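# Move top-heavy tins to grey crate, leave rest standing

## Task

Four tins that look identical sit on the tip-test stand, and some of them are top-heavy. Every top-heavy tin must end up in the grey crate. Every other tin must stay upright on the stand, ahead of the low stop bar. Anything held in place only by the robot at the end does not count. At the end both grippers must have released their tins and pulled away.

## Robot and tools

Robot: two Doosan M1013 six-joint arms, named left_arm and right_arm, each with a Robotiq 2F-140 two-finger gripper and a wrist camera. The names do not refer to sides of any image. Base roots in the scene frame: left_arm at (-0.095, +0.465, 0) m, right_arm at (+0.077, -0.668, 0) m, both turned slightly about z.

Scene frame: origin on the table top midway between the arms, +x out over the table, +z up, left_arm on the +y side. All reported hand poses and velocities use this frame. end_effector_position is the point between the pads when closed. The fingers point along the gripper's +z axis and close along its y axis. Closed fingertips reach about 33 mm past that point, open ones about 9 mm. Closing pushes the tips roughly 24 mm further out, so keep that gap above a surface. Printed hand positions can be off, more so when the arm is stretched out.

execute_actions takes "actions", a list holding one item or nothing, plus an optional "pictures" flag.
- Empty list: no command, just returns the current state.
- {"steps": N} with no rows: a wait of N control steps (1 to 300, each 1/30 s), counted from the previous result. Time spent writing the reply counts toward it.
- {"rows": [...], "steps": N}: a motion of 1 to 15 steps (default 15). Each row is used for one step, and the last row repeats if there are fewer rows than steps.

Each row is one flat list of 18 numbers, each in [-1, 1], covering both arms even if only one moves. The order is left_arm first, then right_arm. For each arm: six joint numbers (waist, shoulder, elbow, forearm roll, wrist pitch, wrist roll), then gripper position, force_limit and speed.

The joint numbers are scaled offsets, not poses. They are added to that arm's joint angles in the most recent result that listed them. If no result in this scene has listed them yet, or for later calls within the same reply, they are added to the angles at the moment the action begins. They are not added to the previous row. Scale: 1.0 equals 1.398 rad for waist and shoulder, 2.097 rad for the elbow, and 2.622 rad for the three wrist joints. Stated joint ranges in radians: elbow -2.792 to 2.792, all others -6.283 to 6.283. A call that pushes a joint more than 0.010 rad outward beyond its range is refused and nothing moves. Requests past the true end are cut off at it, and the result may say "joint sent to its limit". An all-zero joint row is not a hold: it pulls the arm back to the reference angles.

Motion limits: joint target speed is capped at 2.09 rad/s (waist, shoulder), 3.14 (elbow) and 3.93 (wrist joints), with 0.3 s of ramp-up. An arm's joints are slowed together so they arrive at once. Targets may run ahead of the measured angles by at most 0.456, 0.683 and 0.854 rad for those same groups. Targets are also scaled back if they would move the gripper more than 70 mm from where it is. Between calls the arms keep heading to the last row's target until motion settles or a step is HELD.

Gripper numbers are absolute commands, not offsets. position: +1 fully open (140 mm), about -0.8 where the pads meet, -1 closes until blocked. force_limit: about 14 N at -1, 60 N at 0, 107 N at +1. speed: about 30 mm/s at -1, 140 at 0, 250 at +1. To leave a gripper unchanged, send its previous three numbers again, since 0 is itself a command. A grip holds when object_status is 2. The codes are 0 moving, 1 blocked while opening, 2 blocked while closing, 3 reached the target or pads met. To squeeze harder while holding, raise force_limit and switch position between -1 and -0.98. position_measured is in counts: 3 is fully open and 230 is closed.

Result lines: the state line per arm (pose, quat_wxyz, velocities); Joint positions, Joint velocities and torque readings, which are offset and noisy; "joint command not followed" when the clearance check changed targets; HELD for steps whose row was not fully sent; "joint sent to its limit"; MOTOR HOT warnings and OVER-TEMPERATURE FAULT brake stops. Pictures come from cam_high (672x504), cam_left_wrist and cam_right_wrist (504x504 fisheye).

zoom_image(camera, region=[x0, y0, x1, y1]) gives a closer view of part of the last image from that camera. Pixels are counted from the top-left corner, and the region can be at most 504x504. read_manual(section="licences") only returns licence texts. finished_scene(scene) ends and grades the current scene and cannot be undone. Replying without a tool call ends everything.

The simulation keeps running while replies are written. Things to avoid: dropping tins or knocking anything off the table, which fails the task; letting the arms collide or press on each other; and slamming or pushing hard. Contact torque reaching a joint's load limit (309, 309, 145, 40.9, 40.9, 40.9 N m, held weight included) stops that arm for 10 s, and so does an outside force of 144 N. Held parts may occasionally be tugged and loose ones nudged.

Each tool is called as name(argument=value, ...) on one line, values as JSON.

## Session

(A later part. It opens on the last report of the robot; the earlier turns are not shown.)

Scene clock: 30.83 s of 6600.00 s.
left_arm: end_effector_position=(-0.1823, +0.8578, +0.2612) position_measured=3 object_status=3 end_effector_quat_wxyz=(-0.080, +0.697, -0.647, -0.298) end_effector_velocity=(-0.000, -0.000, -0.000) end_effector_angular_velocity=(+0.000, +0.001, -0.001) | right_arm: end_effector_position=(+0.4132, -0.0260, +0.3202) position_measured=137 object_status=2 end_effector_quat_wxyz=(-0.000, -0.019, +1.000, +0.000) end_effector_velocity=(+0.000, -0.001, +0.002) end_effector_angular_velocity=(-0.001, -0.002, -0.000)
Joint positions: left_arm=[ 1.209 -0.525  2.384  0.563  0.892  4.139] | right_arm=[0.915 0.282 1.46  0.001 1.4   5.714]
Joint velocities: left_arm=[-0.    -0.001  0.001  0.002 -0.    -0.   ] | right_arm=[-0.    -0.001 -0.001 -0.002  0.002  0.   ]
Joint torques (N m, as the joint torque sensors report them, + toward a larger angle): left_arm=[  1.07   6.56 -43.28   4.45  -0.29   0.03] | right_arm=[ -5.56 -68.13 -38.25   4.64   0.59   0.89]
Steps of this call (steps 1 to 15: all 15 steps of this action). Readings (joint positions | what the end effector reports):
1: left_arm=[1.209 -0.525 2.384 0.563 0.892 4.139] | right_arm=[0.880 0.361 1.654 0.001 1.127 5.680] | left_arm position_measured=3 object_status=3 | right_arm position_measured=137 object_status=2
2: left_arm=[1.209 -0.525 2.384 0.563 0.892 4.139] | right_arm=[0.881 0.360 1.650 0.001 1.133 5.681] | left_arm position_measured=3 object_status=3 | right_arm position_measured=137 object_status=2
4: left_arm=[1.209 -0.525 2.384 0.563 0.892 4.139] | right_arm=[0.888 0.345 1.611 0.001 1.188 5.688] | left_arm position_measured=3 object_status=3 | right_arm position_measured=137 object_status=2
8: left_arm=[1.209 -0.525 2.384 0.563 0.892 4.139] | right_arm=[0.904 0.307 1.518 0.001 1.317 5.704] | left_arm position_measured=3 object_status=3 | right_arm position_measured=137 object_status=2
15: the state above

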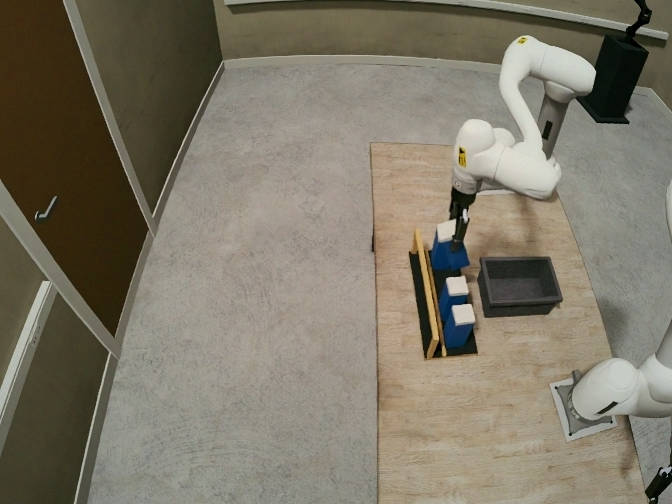

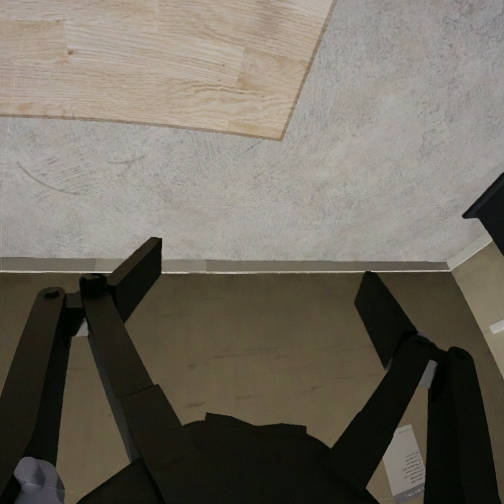

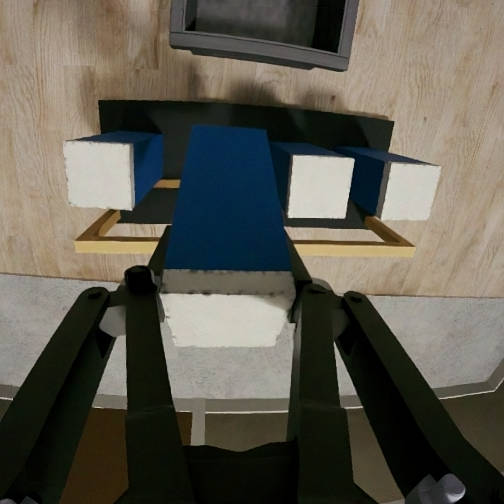

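execute_actions(actions=[{"rows":[[0,0,0,0,0,0,1,0,0,0,-0.035,0,0,0,0,-1,0.3,0],[0,0,0,0,0,0,1,0,0,0,-0.035,0,0,0,0,-1,0.3,0],[0,0,0,0,0,0,1,0,0,0,-0.035,0,0,0,0,-1,0.3,0],[0,0,0,0,0,0,1,0,0,0,-0.035,0,0,0,0,-1,0.3,0],[0,0,0,0,0,0,1,0,0,0.2454,-0.1527,0.1353,0,-0.1413,-0.382,-1,0.3,0]]}], pictures=false)

execute_actions(actions=[{"steps":15}])

execute_actions(actions=[{"rows":[[0,0,0,0,0,0,1,0,0,0,0.0665,0.0877,0,-0.1056,0,-1,0.3,0]]}])

Scene clock: 32.80 s of 6600.00 s.
left_arm: end_effector_position=(-0.1823, +0.8578, +0.2612) position_measured=3 object_status=3 end_effector_quat_wxyz=(-0.080, +0.697, -0.647, -0.298) end_effector_velocity=(+0.000, -0.001, -0.002) end_effector_angular_velocity=(-0.003, -0.001, +0.001) | right_arm: end_effector_position=(+0.2900, +0.0001, +0.3395) position_measured=137 object_status=2 end_effector_quat_wxyz=(+0.057, -0.337, +0.937, +0.068) end_effector_velocity=(-0.421, +0.080, -0.074) end_effector_angular_velocity=(+0.289, -0.455, +2.405)
Joint positions: left_arm=[ 1.209 -0.525  2.384  0.563  0.892  4.139] | right_arm=[1.087 0.148 1.601 0.001 1.215 5.234]
Joint velocities: left_arm=[ 0.     0.     0.002 -0.002 -0.     0.   ] | right_arm=[ 0.604 -0.276  0.502 -0.002 -0.655 -1.83 ]
Joint torques (N m, as the joint torque sensors report them, + toward a larger angle): left_arm=[  1.7    6.54 -43.18   4.5   -0.36   0.04] | right_arm=[ -1.93 -54.34 -42.25   4.48  -0.01   0.46]
Steps of this call (steps 1 to 15: the robot went on to your last target; steps 16 to 44: nothing new was sent; steps 45 to 59: all 15 steps of this action). Readings (joint positions | what the end effector reports):
45: left_arm=[1.209 -0.525 2.384 0.563 0.892 4.139] | right_arm=[0.915 0.282 1.460 0.001 1.400 5.714] | left_arm position_measured=3 object_status=3 | right_arm position_measured=137 object_status=2
46: left_arm=[1.209 -0.525 2.384 0.563 0.892 4.139] | right_arm=[0.915 0.279 1.460 0.001 1.400 5.714] | left_arm position_measured=3 object_status=3 | right_arm position_measured=137 object_status=2
48: left_arm=[1.209 -0.525 2.384 0.563 0.892 4.139] | right_arm=[0.915 0.251 1.460 0.001 1.400 5.714] | left_arm position_measured=3 object_status=3 | right_arm position_measured=137 object_status=2
52: left_arm=[1.209 -0.525 2.384 0.563 0.892 4.139] | right_arm=[0.942 0.213 1.481 0.001 1.373 5.650] | left_arm position_measured=3 object_status=3 | right_arm position_measured=137 object_status=2
59: the state above

Scene clock: 33.30 s of 6600.00 s.
left_arm: end_effector_position=(-0.1823, +0.8578, +0.2612) position_measured=3 object_status=3 end_effector_quat_wxyz=(-0.080, +0.697, -0.647, -0.298) end_effector_velocity=(-0.000, -0.000, -0.000) end_effector_angular_velocity=(+0.000, -0.000, +0.000) | right_arm: end_effector_position=(+0.1705, +0.0105, +0.3197) position_measured=137 object_status=2 end_effector_quat_wxyz=(+0.115, -0.631, +0.762, +0.096) end_effector_velocity=(-0.001, +0.000, +0.000) end_effector_angular_velocity=(+0.002, +0.001, +0.001)
Joint positions: left_arm=[ 1.209 -0.525  2.384  0.563  0.892  4.139] | right_arm=[1.258 0.069 1.744 0.001 1.029 4.712]
Joint velocities: left_arm=[ 0.001 -0.001  0.001  0.    -0.001  0.   ] | right_arm=[ 0.    -0.001  0.001  0.002 -0.001 -0.001]
Joint torques (N m, as the joint torque sensors report them, + toward a larger angle): left_arm=[  2.04   7.42 -43.04   4.38  -0.34   0.14] | right_arm=[ -5.92 -49.67 -41.62   4.69  -1.12  -0.41]
Steps of this call (steps 1 to 15: the robot went on to your last target). Readings (joint positions | what the end effector reports):
1: left_arm=[1.209 -0.525 2.384 0.563 0.892 4.139] | right_arm=[1.108 0.138 1.618 0.001 1.193 5.172] | left_arm position_measured=3 object_status=3 | right_arm position_measured=137 object_status=2
2: left_arm=[1.209 -0.525 2.384 0.563 0.892 4.139] | right_arm=[1.128 0.129 1.635 0.001 1.171 5.110] | left_arm position_measured=3 object_status=3 | right_arm position_measured=137 object_status=2
4: left_arm=[1.209 -0.525 2.384 0.563 0.892 4.139] | right_arm=[1.169 0.110 1.669 0.001 1.126 4.985] | left_arm position_measured=3 object_status=3 | right_arm position_measured=137 object_status=2
8: left_arm=[1.209 -0.525 2.384 0.563 0.892 4.139] | right_arm=[1.241 0.076 1.730 0.001 1.048 4.764] | left_arm position_measured=3 object_status=3 | right_arm position_measured=137 object_status=2
15: the state above

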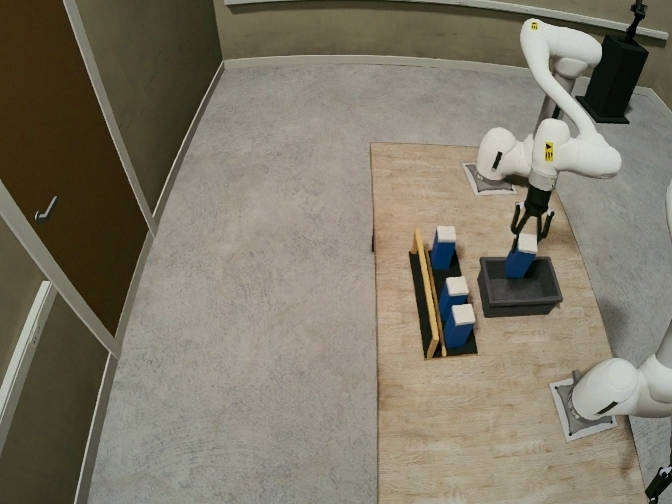

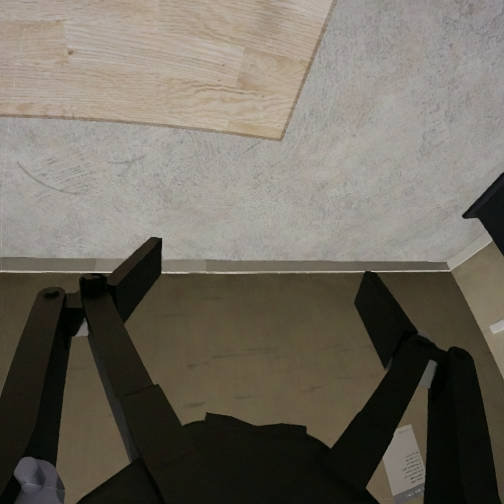

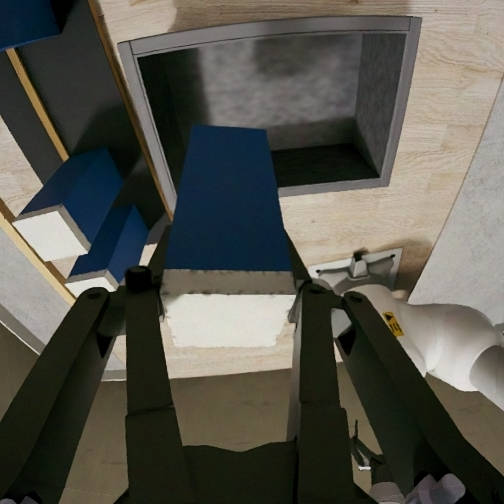

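Scene clock: 33.80 s of 6600.00 s.
left_arm: end_effector_position=(-0.1823, +0.8578, +0.2612) position_measured=3 object_status=3 end_effector_quat_wxyz=(-0.080, +0.697, -0.647, -0.298) end_effector_velocity=(+0.000, -0.001, -0.001) end_effector_angular_velocity=(-0.001, -0.000, -0.000) | right_arm: end_effector_position=(+0.1705, +0.0107, +0.1699) position_measured=137 object_status=2 end_effector_quat_wxyz=(+0.115, -0.630, +0.762, +0.096) end_effector_velocity=(-0.000, -0.002, -0.002) end_effector_angular_velocity=(-0.003, +0.000, +0.000)
Joint positions: left_arm=[ 1.209 -0.525  2.384  0.563  0.892  4.139] | right_arm=[1.258 0.162 1.927 0.    0.752 4.712]
Joint velocities: left_arm=[ 0.     0.     0.002 -0.001 -0.001  0.   ] | right_arm=[ 0.    -0.001  0.004 -0.001 -0.001 -0.   ]
Joint torques (N m, as the joint torque sensors report them, + toward a larger angle): left_arm=[  2.34   6.71 -43.34   4.55  -0.39   0.01] | right_arm=[ -3.66 -52.18 -37.89   3.97  -0.81   0.15]
Steps of this call (steps 1 to 15: all 15 steps of this action). Readings (joint positions | what the end effector reports):
1: left_arm=[1.209 -0.525 2.384 0.563 0.892 4.139] | right_arm=[1.258 0.069 1.744 0.001 1.029 4.712] | left_arm position_measured=3 object_status=3 | right_arm position_measured=137 object_status=2
2: left_arm=[1.209 -0.525 2.384 0.563 0.892 4.139] | right_arm=[1.258 0.071 1.749 0.001 1.020 4.712] | left_arm position_measured=3 object_status=3 | right_arm position_measured=137 object_status=2
4: left_arm=[1.209 -0.525 2.384 0.563 0.892 4.139] | right_arm=[1.258 0.091 1.788 0.001 0.962 4.712] | left_arm position_measured=3 object_status=3 | right_arm position_measured=137 object_status=2
8: left_arm=[1.209 -0.525 2.384 0.563 0.892 4.139] | right_arm=[1.258 0.137 1.880 0.000 0.824 4.712] | left_arm position_measured=3 object_status=3 | right_arm position_measured=137 object_status=2
15: the state above

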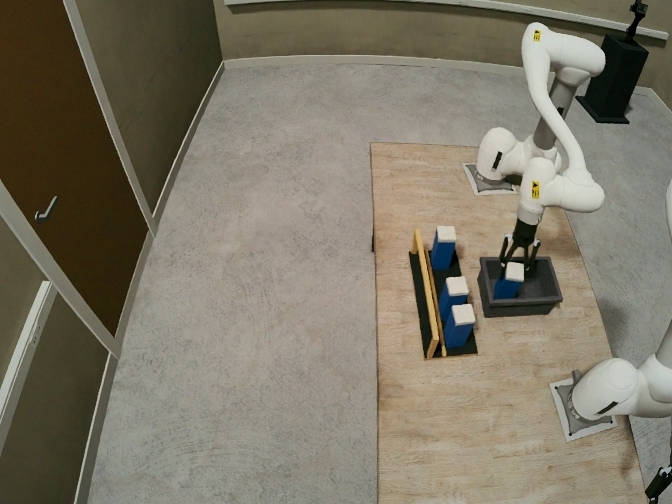

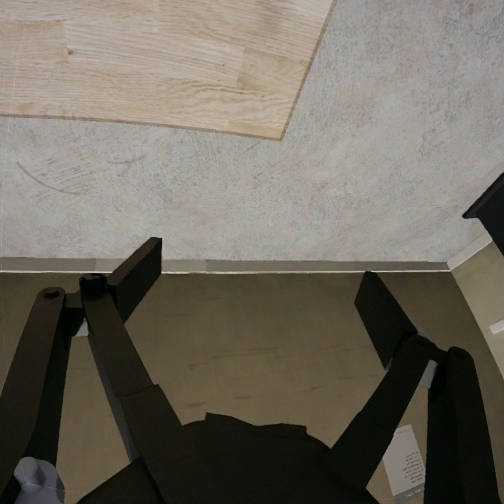

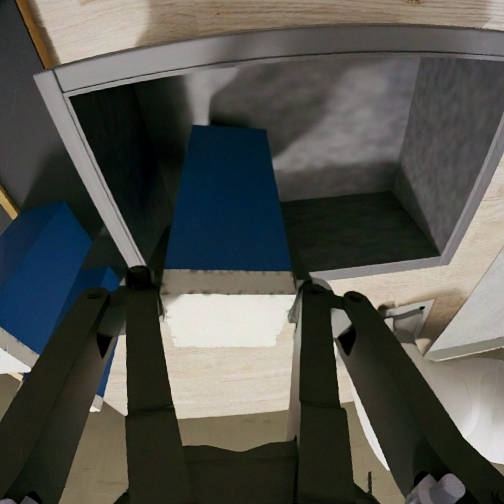

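execute_actions(actions=[{"rows":[[0,0,0,0,0,0,1,0,0,0,0.006,0.0052,0,-0.0074,0,-1,0.3,0]],"steps":8}], pictures=false)

execute_actions(actions=[{"rows":[[0,0,0,0,0,0,1,0,0,0,0,0,0,0,0,0.4,0,0]],"steps":8}], pictures=false)

execute_actions(actions=[{"rows":[[0,0,0,0,0,0,1,0,0,0,-0.2,-0.03,0,0.15,0,0.4,0,0]]}])

Scene clock: 34.83 s of 6600.00 s.
left_arm: end_effector_position=(-0.1823, +0.8578, +0.2612) position_measured=3 object_status=3 end_effector_quat_wxyz=(-0.080, +0.697, -0.647, -0.298) end_effector_velocity=(+0.000, +0.000, +0.001) end_effector_angular_velocity=(+0.001, -0.000, -0.001) | right_arm: end_effector_position=(+0.1705, +0.0104, +0.1599) position_measured=137 object_status=2 end_effector_quat_wxyz=(+0.115, -0.630, +0.762, +0.096) end_effector_velocity=(-0.000, -0.000, -0.002) end_effector_angular_velocity=(-0.003, +0.001, -0.000)
Joint positions: left_arm=[ 1.209 -0.525  2.384  0.563  0.892  4.139] | right_arm=[1.258 0.17  1.938 0.001 0.733 4.712]
Joint velocities: left_arm=[-0.001  0.    -0.001 -0.    -0.    -0.   ] | right_arm=[-0.     0.002  0.001  0.001 -0.001 -0.   ]
Joint torques (N m, as the joint torque sensors report them, + toward a larger angle): left_arm=[  1.51   6.74 -43.05   4.48  -0.29   0.01] | right_arm=[ -2.42 -58.2  -37.77   4.12  -1.09   0.77]
Steps of this call (steps 1 to 15: the robot went on to your last target; steps 16 to 23: nothing new was sent; steps 24 to 31: all 8 steps of this action). Readings (joint positions | what the end effector reports):
24: left_arm=[1.209 -0.525 2.384 0.563 0.892 4.139] | right_arm=[1.258 0.162 1.928 0.001 0.752 4.712] | left_arm position_measured=3 object_status=3 | right_arm position_measured=137 object_status=2
25: left_arm=[1.209 -0.525 2.384 0.563 0.892 4.139] | right_arm=[1.258 0.164 1.931 0.001 0.745 4.712] | left_arm position_measured=3 object_status=3 | right_arm position_measured=137 object_status=2
27: left_arm=[1.209 -0.525 2.384 0.563 0.892 4.139] | right_arm=[1.258 0.170 1.938 0.001 0.734 4.712] | left_arm position_measured=3 object_status=3 | right_arm position_measured=137 object_status=2
31: the state above

Scene clock: 35.10 s of 6600.00 s.
left_arm: end_effector_position=(-0.1823, +0.8578, +0.2612) position_measured=3 object_status=3 end_effector_quat_wxyz=(-0.080, +0.697, -0.647, -0.298) end_effector_velocity=(-0.000, -0.000, -0.001) end_effector_angular_velocity=(-0.001, +0.001, +0.000) | right_arm: end_effector_position=(+0.1705, +0.0104, +0.1599) position_measured=88 object_status=0 end_effector_quat_wxyz=(+0.115, -0.630, +0.762, +0.096) end_effector_velocity=(-0.000, +0.000, +0.000) end_effector_angular_velocity=(+0.001, +0.000, -0.000)
Joint positions: left_arm=[ 1.209 -0.525  2.384  0.563  0.892  4.139] | right_arm=[1.258 0.17  1.938 0.001 0.733 4.712]
Joint velocities: left_arm=[ 0.     0.001  0.001  0.001 -0.     0.   ] | right_arm=[-0.    -0.     0.001  0.001 -0.002  0.   ]
Joint torques (N m, as the joint torque sensors report them, + toward a larger angle): left_arm=[  1.47   5.95 -43.04   4.69  -0.28   0.01] | right_arm=[ -4.63 -52.66 -34.91   4.1   -0.54   0.32]
Steps of this call (steps 1 to 8: all 8 steps of this action). Readings (joint positions | what the end effector reports):
1: left_arm=[1.209 -0.525 2.384 0.563 0.892 4.139] | right_arm=[1.258 0.170 1.938 0.001 0.733 4.712] | left_arm position_measured=3 object_status=3 | right_arm position_measured=137 object_status=0
2: left_arm=[1.209 -0.525 2.384 0.563 0.892 4.139] | right_arm=[1.258 0.170 1.938 0.001 0.733 4.712] | left_arm position_measured=3 object_status=3 | right_arm position_measured=137 object_status=0
4: left_arm=[1.209 -0.525 2.384 0.563 0.892 4.139] | right_arm=[1.258 0.170 1.938 0.001 0.733 4.712] | left_arm position_measured=3 object_status=3 | right_arm position_measured=118 object_status=0
8: the state above

Scene clock: 35.60 s of 6600.00 s.
left_arm: end_effector_position=(-0.1823, +0.8578, +0.2612) position_measured=3 object_status=3 end_effector_quat_wxyz=(-0.080, +0.697, -0.647, -0.298) end_effector_velocity=(+0.000, -0.000, -0.000) end_effector_angular_velocity=(-0.000, -0.000, -0.000) | right_arm: end_effector_position=(+0.1488, -0.1033, +0.3334) position_measured=78 object_status=3 end_effector_quat_wxyz=(+0.097, -0.633, +0.764, +0.080) end_effector_velocity=(-0.031, -0.162, +0.184) end_effector_angular_velocity=(-0.048, +0.008, +0.001)
Joint positions: left_arm=[ 1.209 -0.525  2.384  0.563  0.892  4.139] | right_arm=[ 1.258 -0.101  1.877  0.001  1.113  4.712]
Joint velocities: left_arm=[-0. -0.  0. -0. -0. -0.] | right_arm=[ 0.    -0.312 -0.067 -0.001  0.427 -0.   ]
Joint torques (N m, as the joint torque sensors report them, + toward a larger angle): left_arm=[  2.39   7.79 -42.72   4.58  -0.47   0.09] | right_arm=[-10.27   6.63 -26.83   3.78  -0.64   0.91]
Steps of this call (steps 1 to 15: all 15 steps of this action). Readings (joint positions | what the end effector reports):
1: left_arm=[1.209 -0.525 2.384 0.563 0.892 4.139] | right_arm=[1.258 0.170 1.938 0.001 0.733 4.712] | left_arm position_measured=3 object_status=3 | right_arm position_measured=81 object_status=0
2: left_arm=[1.209 -0.525 2.384 0.563 0.892 4.139] | right_arm=[1.258 0.166 1.938 0.001 0.739 4.712] | left_arm position_measured=3 object_status=3 | right_arm position_measured=78 object_status=0
4: left_arm=[1.209 -0.525 2.384 0.563 0.892 4.139] | right_arm=[1.258 0.135 1.930 0.001 0.784 4.712] | left_arm position_measured=3 object_status=3 | right_arm position_measured=78 object_status=0
8: left_arm=[1.209 -0.525 2.384 0.563 0.892 4.139] | right_arm=[1.258 0.041 1.909 0.001 0.914 4.712] | left_arm position_measured=3 object_status=3 | right_arm position_measured=78 object_status=3
15: the state above

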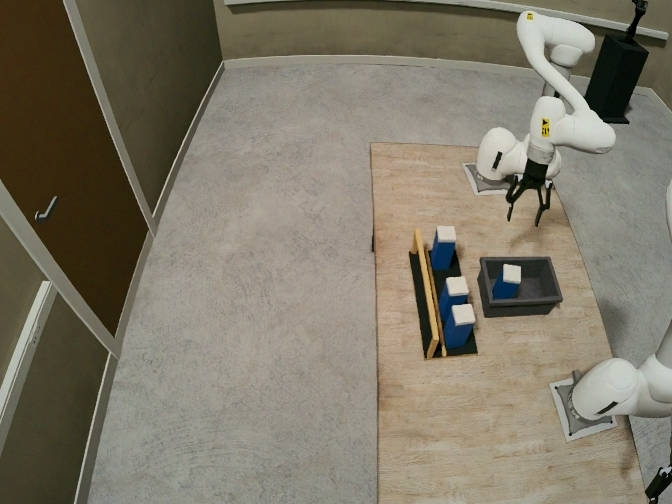

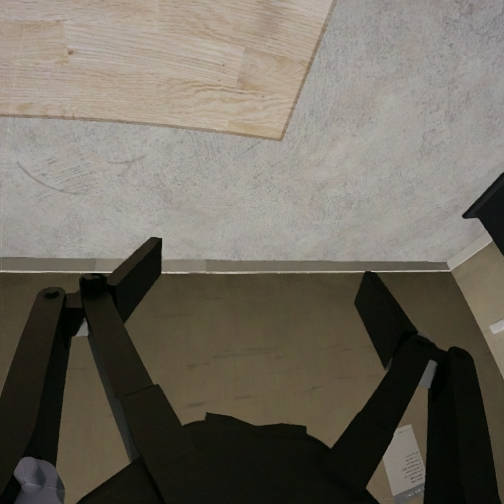

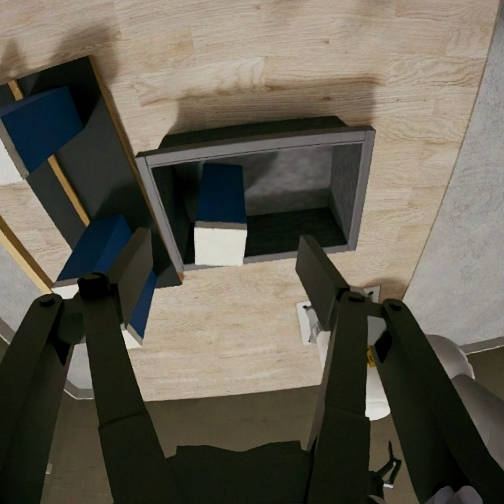

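finished_scene(scene=1)

The scene is finished: the task was done.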